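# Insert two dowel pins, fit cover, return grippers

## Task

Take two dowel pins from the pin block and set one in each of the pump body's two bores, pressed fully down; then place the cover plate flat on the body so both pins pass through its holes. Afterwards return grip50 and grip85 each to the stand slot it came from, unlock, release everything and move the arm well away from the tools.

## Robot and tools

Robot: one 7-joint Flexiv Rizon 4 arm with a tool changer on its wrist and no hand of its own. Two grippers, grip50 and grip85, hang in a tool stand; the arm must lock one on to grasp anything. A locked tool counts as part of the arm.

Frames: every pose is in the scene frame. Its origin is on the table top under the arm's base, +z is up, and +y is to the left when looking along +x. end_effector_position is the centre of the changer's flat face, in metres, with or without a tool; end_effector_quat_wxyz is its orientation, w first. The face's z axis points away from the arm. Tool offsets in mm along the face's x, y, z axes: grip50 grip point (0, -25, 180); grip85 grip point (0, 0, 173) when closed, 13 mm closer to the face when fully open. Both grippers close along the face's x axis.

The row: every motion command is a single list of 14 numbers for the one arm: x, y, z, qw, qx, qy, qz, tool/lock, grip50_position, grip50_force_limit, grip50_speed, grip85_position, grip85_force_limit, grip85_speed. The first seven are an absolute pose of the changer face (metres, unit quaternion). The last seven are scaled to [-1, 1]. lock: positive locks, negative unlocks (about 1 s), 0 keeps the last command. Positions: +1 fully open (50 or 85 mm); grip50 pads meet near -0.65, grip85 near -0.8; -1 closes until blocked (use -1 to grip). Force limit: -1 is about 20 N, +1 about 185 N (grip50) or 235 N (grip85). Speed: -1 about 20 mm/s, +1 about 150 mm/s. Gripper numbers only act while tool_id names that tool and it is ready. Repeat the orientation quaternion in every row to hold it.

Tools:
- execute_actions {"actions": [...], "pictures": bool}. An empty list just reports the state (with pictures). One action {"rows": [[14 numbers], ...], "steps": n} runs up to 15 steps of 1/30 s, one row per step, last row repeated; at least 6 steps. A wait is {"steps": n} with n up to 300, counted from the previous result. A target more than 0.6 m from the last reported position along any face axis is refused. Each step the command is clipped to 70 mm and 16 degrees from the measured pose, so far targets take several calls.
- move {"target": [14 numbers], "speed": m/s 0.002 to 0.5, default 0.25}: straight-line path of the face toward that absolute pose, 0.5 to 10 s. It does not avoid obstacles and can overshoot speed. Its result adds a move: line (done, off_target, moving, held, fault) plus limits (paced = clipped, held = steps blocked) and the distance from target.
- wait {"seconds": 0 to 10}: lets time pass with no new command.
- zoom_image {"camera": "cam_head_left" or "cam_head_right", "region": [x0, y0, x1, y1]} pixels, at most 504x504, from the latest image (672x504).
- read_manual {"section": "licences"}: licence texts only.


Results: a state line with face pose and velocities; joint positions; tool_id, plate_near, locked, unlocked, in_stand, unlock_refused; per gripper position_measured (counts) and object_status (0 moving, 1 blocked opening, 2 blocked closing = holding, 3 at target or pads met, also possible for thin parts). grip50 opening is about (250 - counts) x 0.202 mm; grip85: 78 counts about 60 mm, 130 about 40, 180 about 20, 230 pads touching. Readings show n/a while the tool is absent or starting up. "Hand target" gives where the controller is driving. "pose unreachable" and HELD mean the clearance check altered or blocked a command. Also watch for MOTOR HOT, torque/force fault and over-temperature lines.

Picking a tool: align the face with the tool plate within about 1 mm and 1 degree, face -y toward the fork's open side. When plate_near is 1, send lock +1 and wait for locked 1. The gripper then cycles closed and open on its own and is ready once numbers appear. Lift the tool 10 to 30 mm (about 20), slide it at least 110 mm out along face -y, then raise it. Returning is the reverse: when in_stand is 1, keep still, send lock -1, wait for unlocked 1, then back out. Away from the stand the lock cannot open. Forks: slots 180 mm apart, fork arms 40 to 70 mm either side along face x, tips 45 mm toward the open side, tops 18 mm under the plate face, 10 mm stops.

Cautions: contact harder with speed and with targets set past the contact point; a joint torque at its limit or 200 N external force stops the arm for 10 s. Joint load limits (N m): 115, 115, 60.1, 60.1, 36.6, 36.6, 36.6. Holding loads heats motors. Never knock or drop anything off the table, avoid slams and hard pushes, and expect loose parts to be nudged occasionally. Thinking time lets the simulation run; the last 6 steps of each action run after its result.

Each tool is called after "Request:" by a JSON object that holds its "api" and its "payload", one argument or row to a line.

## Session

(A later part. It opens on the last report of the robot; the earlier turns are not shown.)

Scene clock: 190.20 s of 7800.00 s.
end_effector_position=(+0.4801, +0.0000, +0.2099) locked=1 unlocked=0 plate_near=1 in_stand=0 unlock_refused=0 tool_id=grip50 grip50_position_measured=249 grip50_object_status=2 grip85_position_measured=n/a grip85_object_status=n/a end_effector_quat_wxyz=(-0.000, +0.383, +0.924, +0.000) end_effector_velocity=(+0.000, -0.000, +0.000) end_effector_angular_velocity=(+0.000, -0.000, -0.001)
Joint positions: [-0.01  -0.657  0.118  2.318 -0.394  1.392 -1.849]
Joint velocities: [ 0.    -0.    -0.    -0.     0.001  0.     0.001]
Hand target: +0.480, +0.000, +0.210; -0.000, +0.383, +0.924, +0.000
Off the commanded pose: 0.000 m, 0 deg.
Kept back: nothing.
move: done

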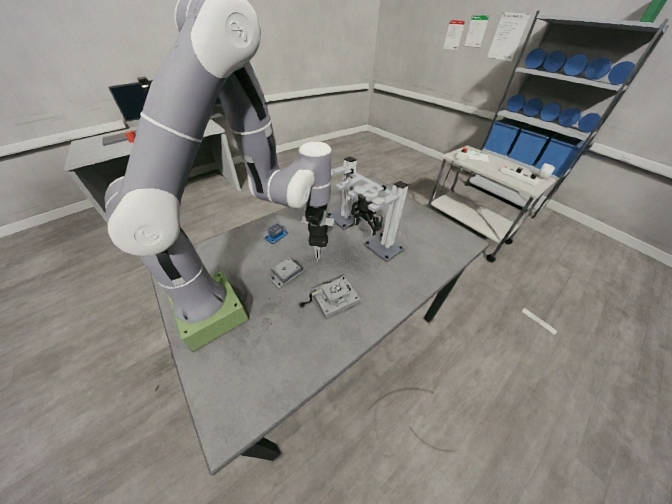

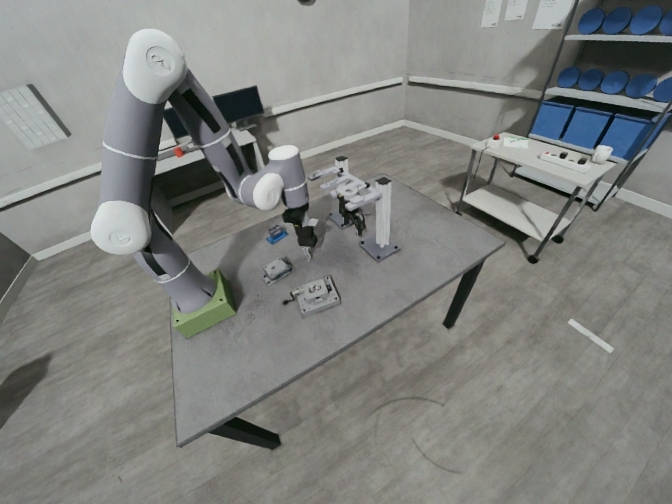

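Request:
{"api": "execute_actions", "payload": {
  "actions": []
}}

Scene clock: 191.20 s of 7800.00 s.
end_effector_position=(+0.4801, +0.0000, +0.2099) locked=1 unlocked=0 plate_near=1 in_stand=0 unlock_refused=0 tool_id=grip50 grip50_position_measured=249 grip50_object_status=2 grip85_position_measured=n/a grip85_object_status=n/a end_effector_quat_wxyz=(-0.000, +0.383, +0.924, +0.000) end_effector_velocity=(-0.000, -0.000, -0.000) end_effector_angular_velocity=(-0.000, +0.000, -0.001)
Joint positions: [-0.01  -0.657  0.118  2.318 -0.394  1.392 -1.849]
Joint velocities: [ 0.    -0.    -0.     0.     0.    -0.     0.001]
Hand target: +0.480, +0.000, +0.210; -0.000, +0.383, +0.924, +0.000
Off the commanded pose: 0.000 m, 0 deg.
Kept back: nothing.
Steps of this call (steps 1 to 30: nothing new was sent). Readings (end_effector_position | what the end effector reports):
1: (+0.4801, +0.0000, +0.2099) | locked=1 unlocked=0 plate_near=1 in_stand=0 unlock_refused=0 tool_id=grip50 grip50_position_measured=249 grip50_object_status=2 grip85_position_measured=n/a grip85_object_status=n/a
2: (+0.4801, +0.0000, +0.2099) | locked=1 unlocked=0 plate_near=1 in_stand=0 unlock_refused=0 tool_id=grip50 grip50_position_measured=249 grip50_object_status=2 grip85_position_measured=n/a grip85_object_status=n/a
4: (+0.4801, +0.0000, +0.2099) | locked=1 unlocked=0 plate_near=1 in_stand=0 unlock_refused=0 tool_id=grip50 grip50_position_measured=249 grip50_object_status=2 grip85_position_measured=n/a grip85_object_status=n/a
8: (+0.4801, +0.0000, +0.2099) | locked=1 unlocked=0 plate_near=1 in_stand=0 unlock_refused=0 tool_id=grip50 grip50_position_measured=249 grip50_object_status=2 grip85_position_measured=n/a grip85_object_status=n/a
30: the state above

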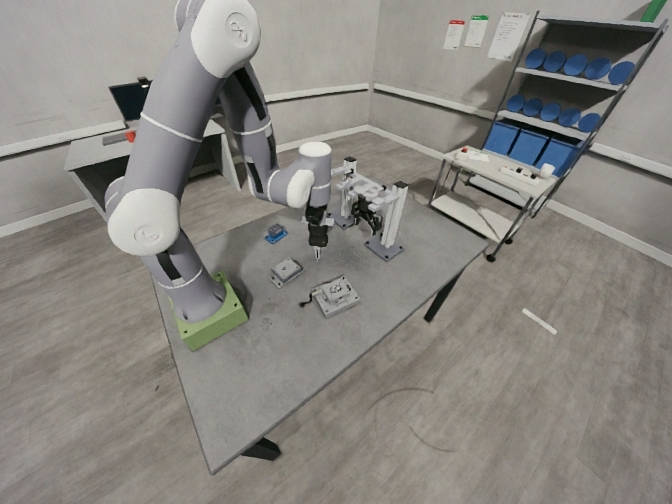

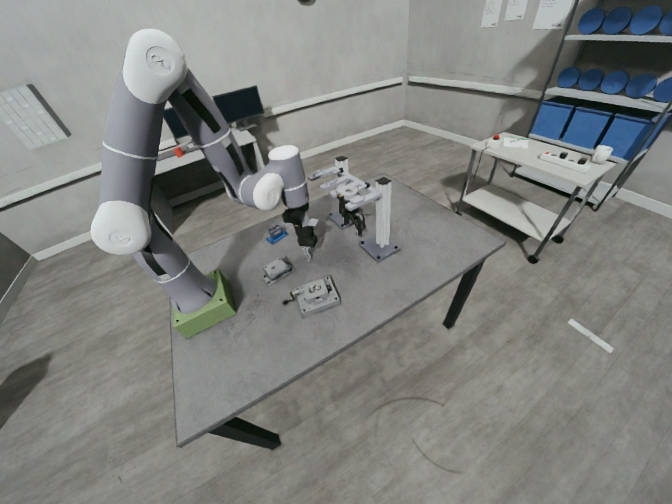

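Request:
{"api": "zoom_image", "payload": {
  "camera": "cam_head_left",
  "region": [260, 215, 360, 315]
}}

Region (260, 215, 360, 315) of cam_head_left's 672x504 image, scaled by 5.040, with more detail than that image has.

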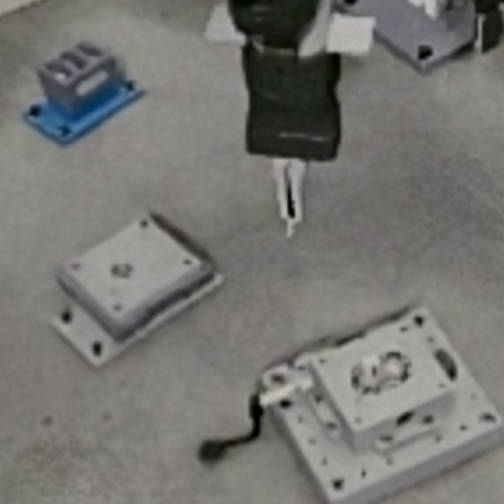

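Request:
{"api": "move", "payload": {
  "target": [0.48,0,0.203,0,0.3827,0.9239,0,0,-1,0.6,0,0,0,0],
  "speed": 0.005
}}

Request:
{"api": "move", "payload": {
  "target": [0.48,0,0.203,0,0.3827,0.9239,0,0,-0.3,1,-1,0,0,0]
}}

Request:
{"api": "move", "payload": {
  "target": [0.48,0,0.29,0,0.3827,0.9239,0,0,-0.3,1,-1,0,0,0]
}}

Request:
{"api": "zoom_image", "payload": {
  "camera": "cam_head_left",
  "region": [260, 215, 330, 265]
}}

Scene clock: 193.23 s of 7800.00 s.
end_effector_position=(+0.4800, -0.0000, +0.2031) locked=1 unlocked=0 plate_near=1 in_stand=0 unlock_refused=0 tool_id=grip50 grip50_position_measured=257 grip50_object_status=3 grip85_position_measured=n/a grip85_object_status=n/a end_effector_quat_wxyz=(-0.000, +0.383, +0.924, -0.000) end_effector_velocity=(-0.000, -0.000, +0.000) end_effector_angular_velocity=(+0.000, -0.000, -0.003)
Joint positions: [ 0.003 -0.676  0.103  2.318 -0.396  1.412 -1.846]
Joint velocities: [-0.     0.     0.     0.     0.    -0.     0.002]
Hand target: +0.480, +0.000, +0.203; -0.000, +0.383, +0.924, +0.000
Off the commanded pose: 0.000 m, 0 deg.
Kept back: nothing.
move: done

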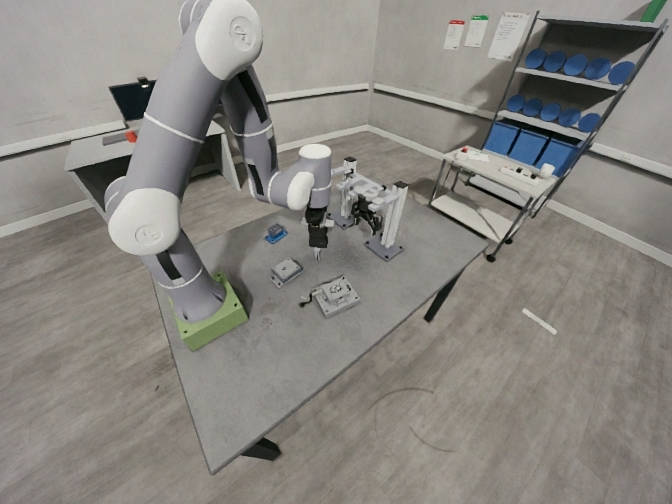

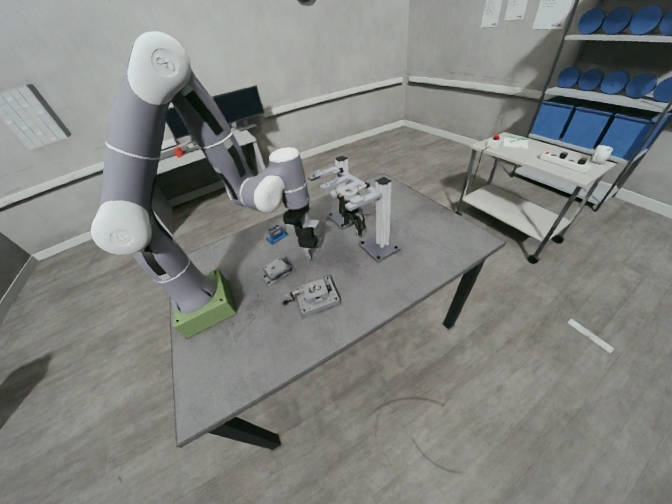

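Scene clock: 194.03 s of 7800.00 s.
end_effector_position=(+0.4800, -0.0000, +0.2031) locked=1 unlocked=0 plate_near=1 in_stand=0 unlock_refused=0 tool_id=grip50 grip50_position_measured=198 grip50_object_status=0 grip85_position_measured=n/a grip85_object_status=n/a end_effector_quat_wxyz=(-0.000, +0.383, +0.924, -0.000) end_effector_velocity=(+0.000, -0.000, +0.000) end_effector_angular_velocity=(-0.000, -0.000, -0.001)
Joint positions: [ 0.003 -0.676  0.103  2.318 -0.396  1.412 -1.846]
Joint velocities: [-0.     0.    -0.    -0.     0.    -0.     0.001]
Hand target: +0.480, -0.000, +0.203; -0.000, +0.383, +0.924, +0.000
Off the commanded pose: 0.000 m, 0 deg.
Kept back: nothing.
move: done

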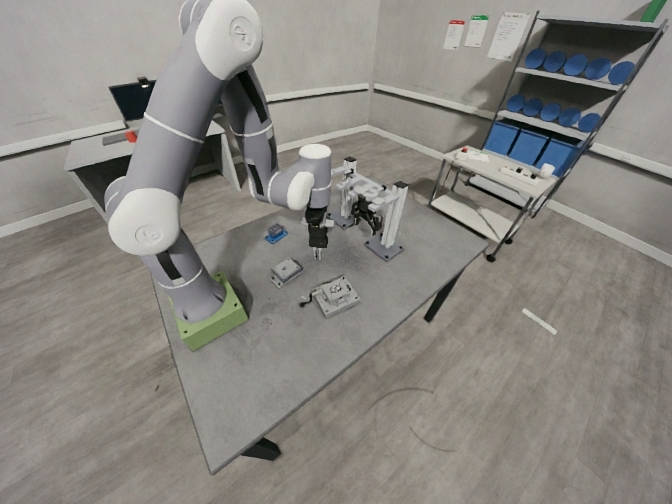

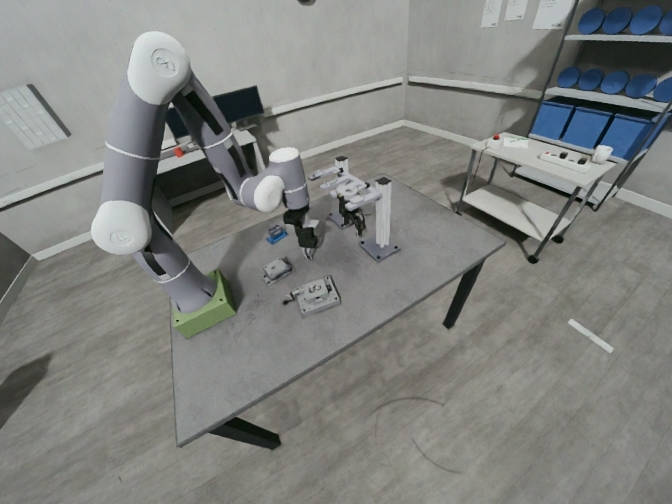

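Scene clock: 194.80 s of 7800.00 s.
end_effector_position=(+0.4799, -0.0000, +0.2902) locked=1 unlocked=0 plate_near=1 in_stand=0 unlock_refused=0 tool_id=grip50 grip50_position_measured=198 grip50_object_status=3 grip85_position_measured=n/a grip85_object_status=n/a end_effector_quat_wxyz=(+0.000, +0.382, +0.924, -0.000) end_effector_velocity=(-0.000, -0.000, -0.000) end_effector_angular_velocity=(+0.000, +0.001, -0.001)
Joint positions: [-0.11  -0.45   0.266  2.303 -0.283  1.159 -1.932]
Joint velocities: [ 0.    -0.001 -0.     0.     0.001 -0.     0.   ]
Hand target: +0.480, -0.000, +0.290; +0.000, +0.382, +0.924, -0.000
Off the commanded pose: 0.000 m, 0 deg.
Kept back: nothing.
move: done

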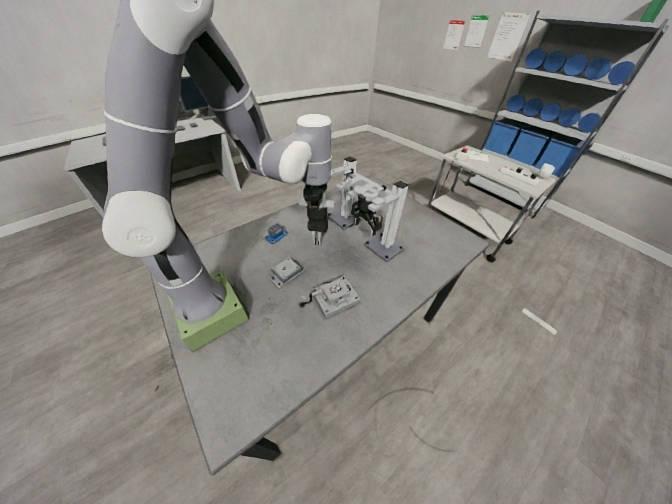

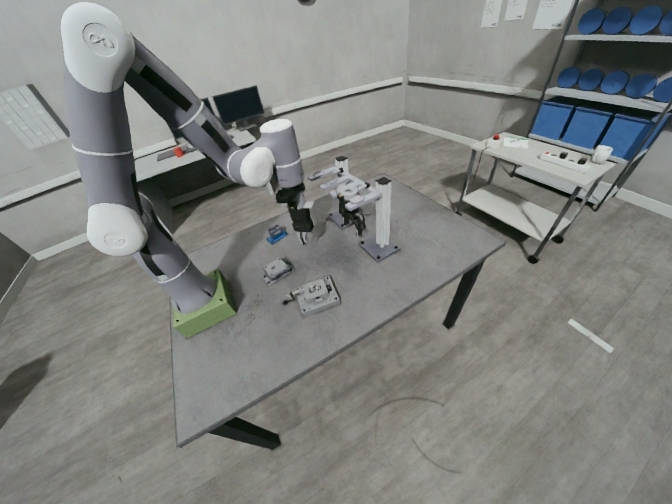

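Region (260, 215, 330, 265) of cam_head_left's 672x504 image, scaled by 7.200, with more detail than that image has; it fills the top 360 rows of this view, and the rest is white.

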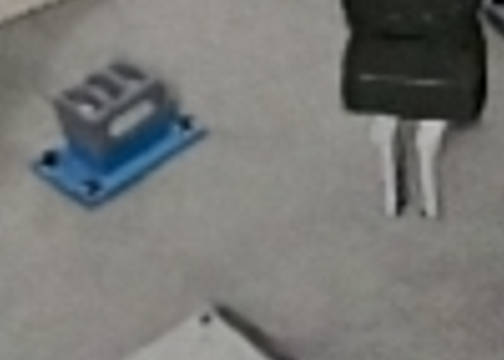

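Request:
{"api": "move", "payload": {
  "target": [0.4009,0.2326,0.262,0,0.6225,0.7826,0,0,-0.3,1,-1,0,0,0]
}}

Request:
{"api": "zoom_image", "payload": {
  "camera": "cam_head_right",
  "region": [250, 200, 370, 320]
}}

Request:
{"api": "move", "payload": {
  "target": [0.4009,0.2326,0.2515,0,0.6225,0.7826,0,0,-0.3,1,-1,0,0,0],
  "speed": 0.005
}}

Scene clock: 196.53 s of 7800.00 s.
end_effector_position=(+0.4007, +0.2327, +0.2619) locked=1 unlocked=0 plate_near=1 in_stand=0 unlock_refused=0 tool_id=grip50 grip50_position_measured=198 grip50_object_status=3 grip85_position_measured=n/a grip85_object_status=n/a end_effector_quat_wxyz=(-0.001, +0.623, +0.783, +0.000) end_effector_velocity=(+0.000, -0.001, -0.000) end_effector_angular_velocity=(-0.000, +0.000, -0.001)
Joint positions: [ 0.505 -0.491  0.175  2.365 -0.276  1.273 -0.838]
Joint velocities: [-0.001 -0.    -0.     0.    -0.     0.    -0.   ]
Hand target: +0.401, +0.233, +0.262; -0.001, +0.623, +0.783, +0.000
Off the commanded pose: 0.000 m, 0 deg.
Kept back: nothing.
move: done

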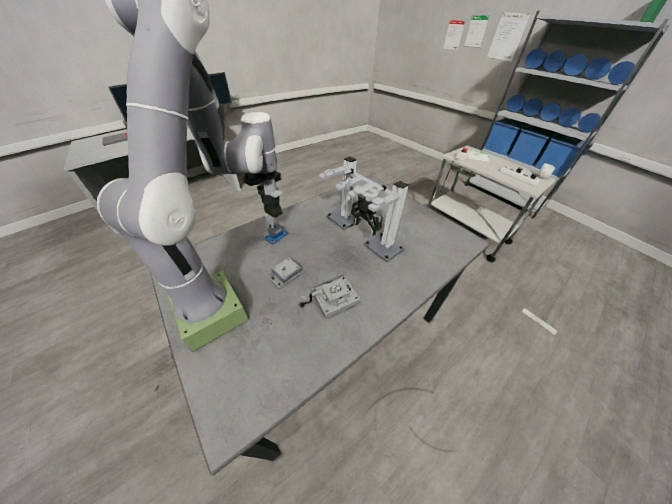

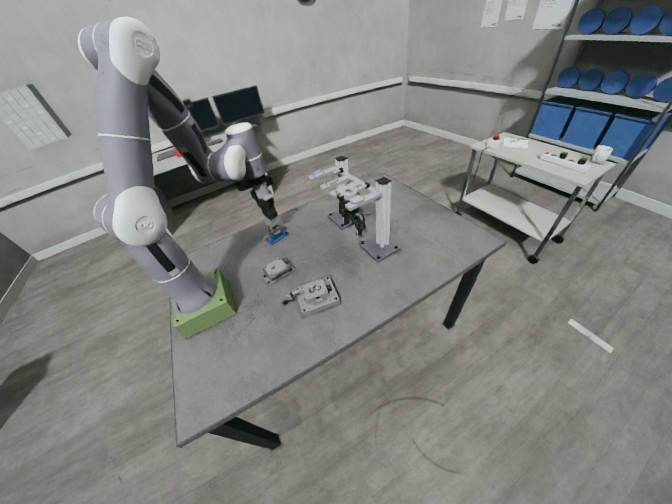

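Region (250, 200, 370, 320) of cam_head_right's 672x504 image, scaled by 4.200, with more detail than that image has.

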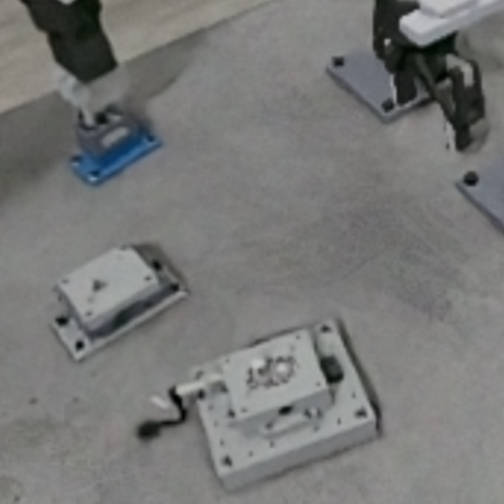

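Scene clock: 198.83 s of 7800.00 s.
end_effector_position=(+0.4010, +0.2326, +0.2516) locked=1 unlocked=0 plate_near=1 in_stand=0 unlock_refused=0 tool_id=grip50 grip50_position_measured=198 grip50_object_status=3 grip85_position_measured=n/a grip85_object_status=n/a end_effector_quat_wxyz=(-0.000, +0.622, +0.783, +0.000) end_effector_velocity=(+0.000, +0.000, +0.000) end_effector_angular_velocity=(+0.000, -0.000, +0.002)
Joint positions: [ 0.526 -0.519  0.15   2.368 -0.286  1.306 -0.831]
Joint velocities: [ 0.    -0.    -0.    -0.    -0.     0.    -0.001]
Hand target: +0.401, +0.233, +0.252; -0.000, +0.623, +0.783, +0.000
Off the commanded pose: 0.000 m, 0 deg.
Kept back: nothing.
move: done

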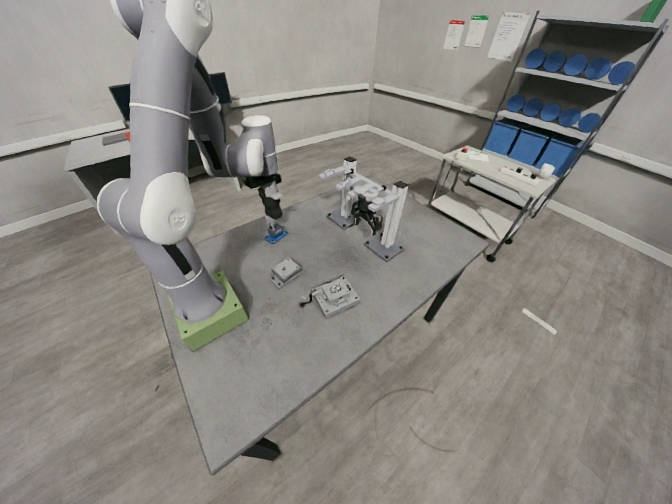

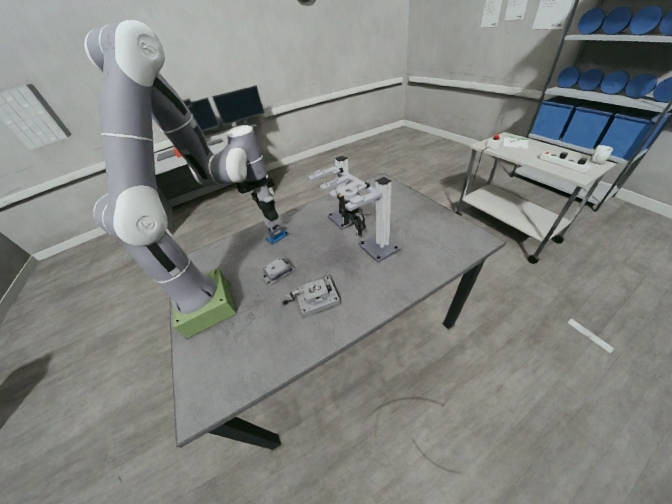

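Request:
{"api": "move", "payload": {
  "target": [0.3970,0.2317,0.249,0,0.6225,0.7826,0,0,-0.3,1,-1,0,0,0],
  "speed": 0.003
}}

Request:
{"api": "move", "payload": {
  "target": [0.4048,0.2335,0.249,0,0.6225,0.7826,0,0,-0.3,1,-1,0,0,0],
  "speed": 0.003
}}

Scene clock: 200.90 s of 7800.00 s.
end_effector_position=(+0.3980, +0.2321, +0.2497) locked=1 unlocked=0 plate_near=1 in_stand=0 unlock_refused=0 tool_id=grip50 grip50_position_measured=198 grip50_object_status=3 grip85_position_measured=n/a grip85_object_status=n/a end_effector_quat_wxyz=(+0.000, +0.623, +0.782, +0.001) end_effector_velocity=(+0.000, +0.000, +0.000) end_effector_angular_velocity=(-0.000, -0.000, -0.001)
Joint positions: [ 0.537 -0.521  0.14   2.378 -0.286  1.323 -0.826]
Joint velocities: [ 0.    -0.    -0.    -0.     0.    -0.     0.001]
Hand target: +0.397, +0.232, +0.249; -0.000, +0.623, +0.783, -0.000
Off the commanded pose: 0.001 m, 0 deg.
Kept back: nothing.
move: done

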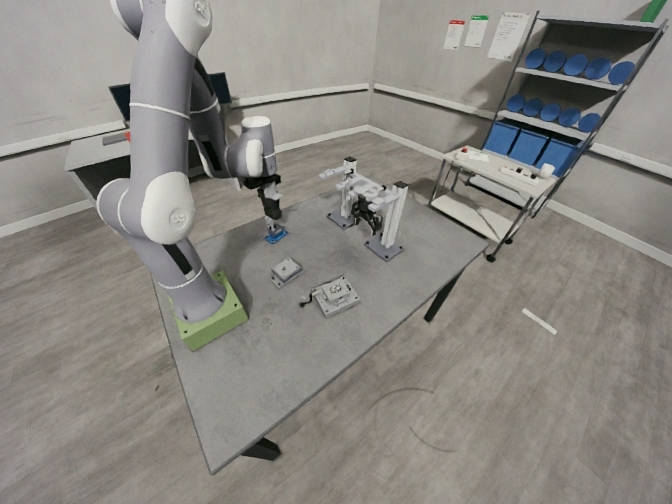

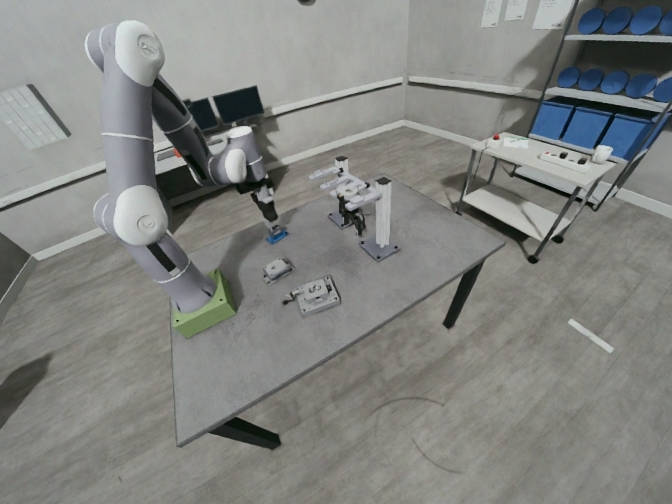

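Scene clock: 203.47 s of 7800.00 s.
end_effector_position=(+0.4035, +0.2330, +0.2482) locked=1 unlocked=0 plate_near=1 in_stand=0 unlock_refused=0 tool_id=grip50 grip50_position_measured=198 grip50_object_status=3 grip85_position_measured=n/a grip85_object_status=n/a end_effector_quat_wxyz=(-0.000, +0.622, +0.783, -0.002) end_effector_velocity=(+0.000, +0.000, +0.000) end_effector_angular_velocity=(+0.000, -0.000, +0.001)
Joint positions: [ 0.525 -0.531  0.147  2.359 -0.286  1.306 -0.834]
Joint velocities: [-0.    -0.     0.    -0.    -0.001  0.    -0.   ]
Hand target: +0.405, +0.234, +0.249; +0.000, +0.623, +0.783, +0.000
Off the commanded pose: 0.002 m, 0 deg.
Kept back: nothing.
move: done

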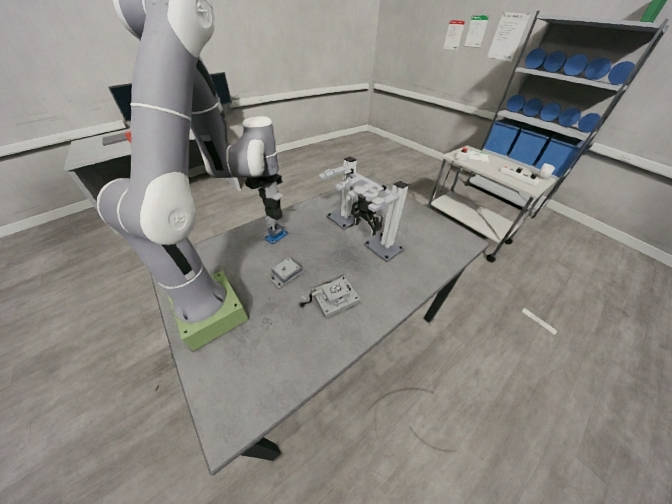

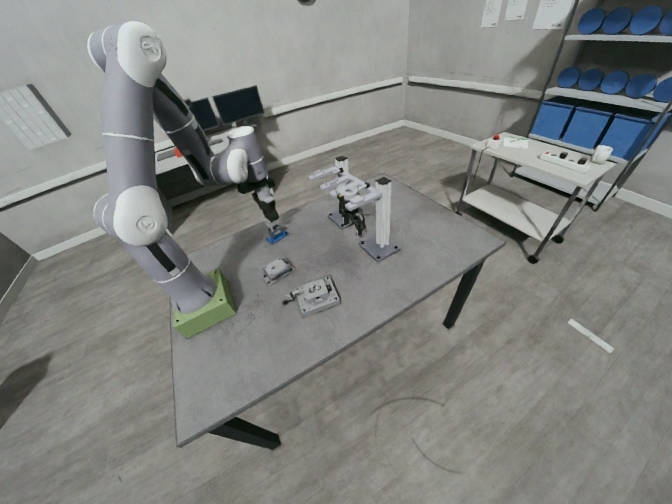

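Centred at 18 mm pitch. Try deeper.

Request:
{"api": "move", "payload": {
  "target": [0.4009,0.2326,0.248,0,0.6225,0.7826,0,0,-0.3,1,-1,0,0,0],
  "speed": 0.005
}}

Request:
{"api": "move", "payload": {
  "target": [0.4009,0.2326,0.237,0,0.6225,0.7826,0,0,-0.3,1,-1,0,0,0],
  "speed": 0.005
}}

Scene clock: 204.43 s of 7800.00 s.
end_effector_position=(+0.4009, +0.2325, +0.2479) locked=1 unlocked=0 plate_near=1 in_stand=0 unlock_refused=0 tool_id=grip50 grip50_position_measured=198 grip50_object_status=3 grip85_position_measured=n/a grip85_object_status=n/a end_effector_quat_wxyz=(-0.000, +0.622, +0.783, -0.000) end_effector_velocity=(+0.000, -0.000, +0.000) end_effector_angular_velocity=(+0.000, -0.000, -0.000)
Joint positions: [ 0.532 -0.529  0.142  2.368 -0.287  1.317 -0.83 ]
Joint velocities: [ 0.     0.    -0.001 -0.     0.001  0.    -0.   ]
Hand target: +0.401, +0.233, +0.248; -0.000, +0.623, +0.783, -0.000
Off the commanded pose: 0.000 m, 0 deg.
Kept back: nothing.
move: done

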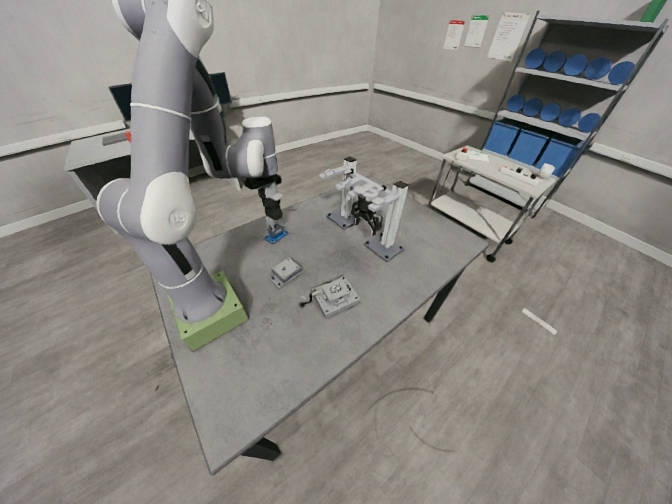

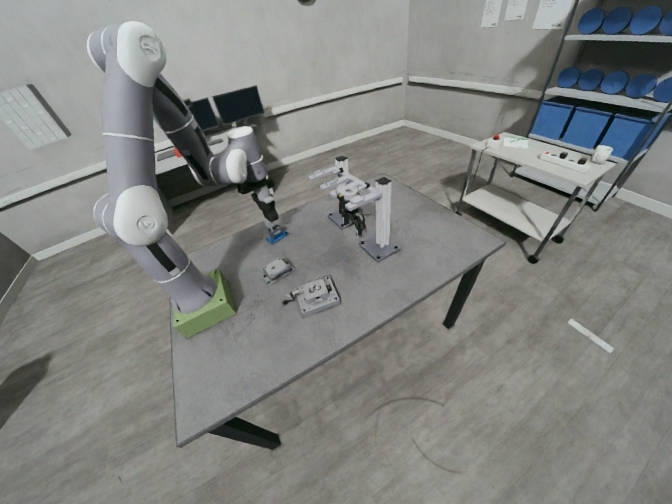

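Scene clock: 206.83 s of 7800.00 s.
end_effector_position=(+0.4010, +0.2326, +0.2371) locked=1 unlocked=0 plate_near=1 in_stand=0 unlock_refused=0 tool_id=grip50 grip50_position_measured=198 grip50_object_status=3 grip85_position_measured=n/a grip85_object_status=n/a end_effector_quat_wxyz=(-0.000, +0.622, +0.783, +0.000) end_effector_velocity=(-0.000, +0.000, +0.000) end_effector_angular_velocity=(+0.000, -0.000, -0.000)
Joint positions: [ 0.552 -0.559  0.119  2.369 -0.291  1.351 -0.826]
Joint velocities: [ 0.    -0.     0.    -0.     0.001  0.    -0.   ]
Hand target: +0.401, +0.233, +0.237; -0.000, +0.623, +0.783, +0.000
Off the commanded pose: 0.000 m, 0 deg.
Kept back: nothing.
move: done

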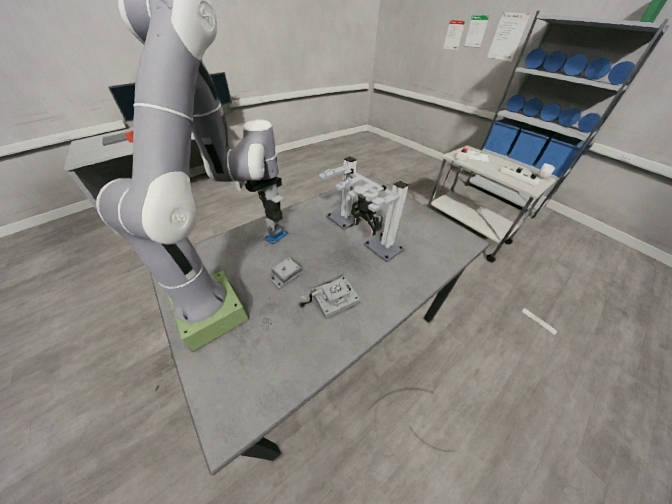

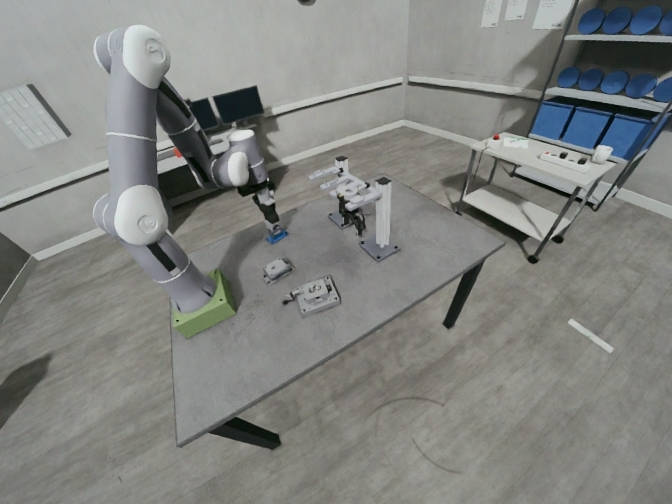

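Request:
{"api": "move", "payload": {
  "target": [0.4009,0.2326,0.235,0,0.6225,0.7826,0,0,-0.3,1,-1,0,0,0],
  "speed": 0.003
}}

Request:
{"api": "move", "payload": {
  "target": [0.4009,0.2326,0.233,0,0.6225,0.7826,0,0,-0.3,1,-1,0,0,0],
  "speed": 0.003
}}

Scene clock: 207.97 s of 7800.00 s.
end_effector_position=(+0.4016, +0.2332, +0.2361) locked=1 unlocked=0 plate_near=1 in_stand=0 unlock_refused=0 tool_id=grip50 grip50_position_measured=198 grip50_object_status=3 grip85_position_measured=n/a grip85_object_status=n/a end_effector_quat_wxyz=(+0.000, +0.622, +0.783, +0.002) end_effector_velocity=(-0.000, -0.000, -0.000) end_effector_angular_velocity=(-0.000, +0.000, -0.002)
Joint positions: [ 0.556 -0.563  0.115  2.368 -0.291  1.358 -0.826]
Joint velocities: [ 0.    -0.    -0.     0.    -0.     0.     0.002]
Hand target: +0.401, +0.233, +0.235; -0.000, +0.623, +0.783, +0.000
Off the commanded pose: 0.001 m, 0 deg.
Kept back: nothing.
move: done

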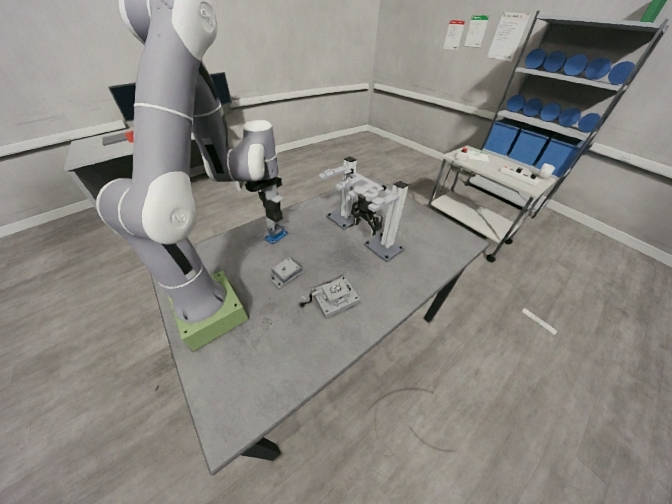

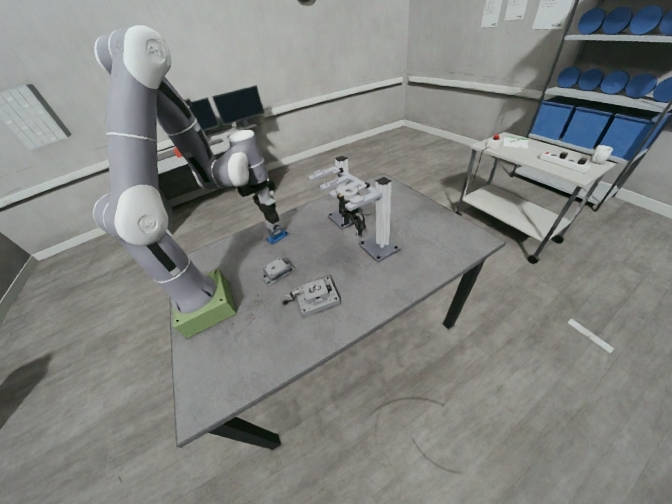

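Scene clock: 209.27 s of 7800.00 s.
end_effector_position=(+0.4015, +0.2333, +0.2358) locked=1 unlocked=0 plate_near=1 in_stand=0 unlock_refused=0 tool_id=grip50 grip50_position_measured=198 grip50_object_status=3 grip85_position_measured=n/a grip85_object_status=n/a end_effector_quat_wxyz=(+0.001, +0.622, +0.783, +0.002) end_effector_velocity=(-0.000, +0.000, +0.000) end_effector_angular_velocity=(+0.000, -0.000, -0.000)
Joint positions: [ 0.559 -0.564  0.111  2.37  -0.29   1.362 -0.826]
Joint velocities: [ 0.001  0.    -0.     0.     0.001  0.    -0.   ]
Hand target: +0.401, +0.233, +0.233; -0.000, +0.623, +0.783, -0.000
Off the commanded pose: 0.003 m, 0 deg.
Kept back: nothing.
move: done

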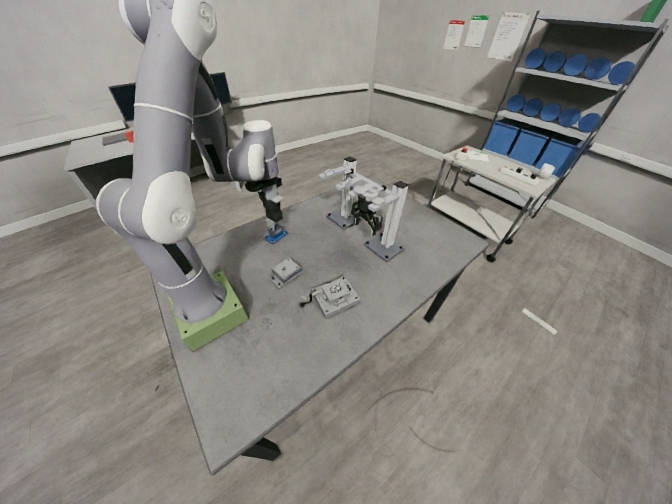

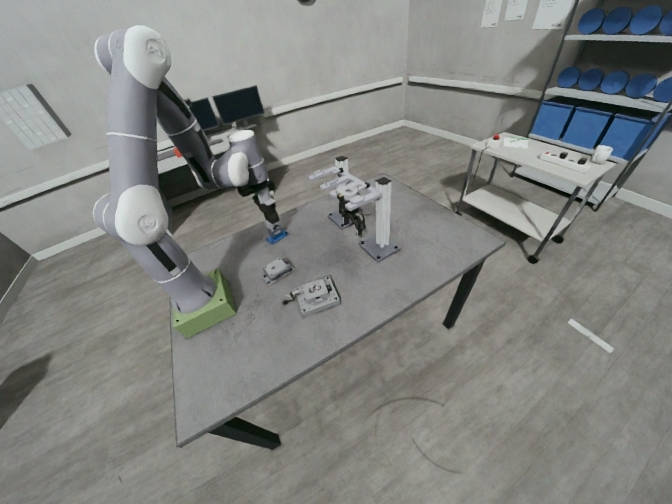

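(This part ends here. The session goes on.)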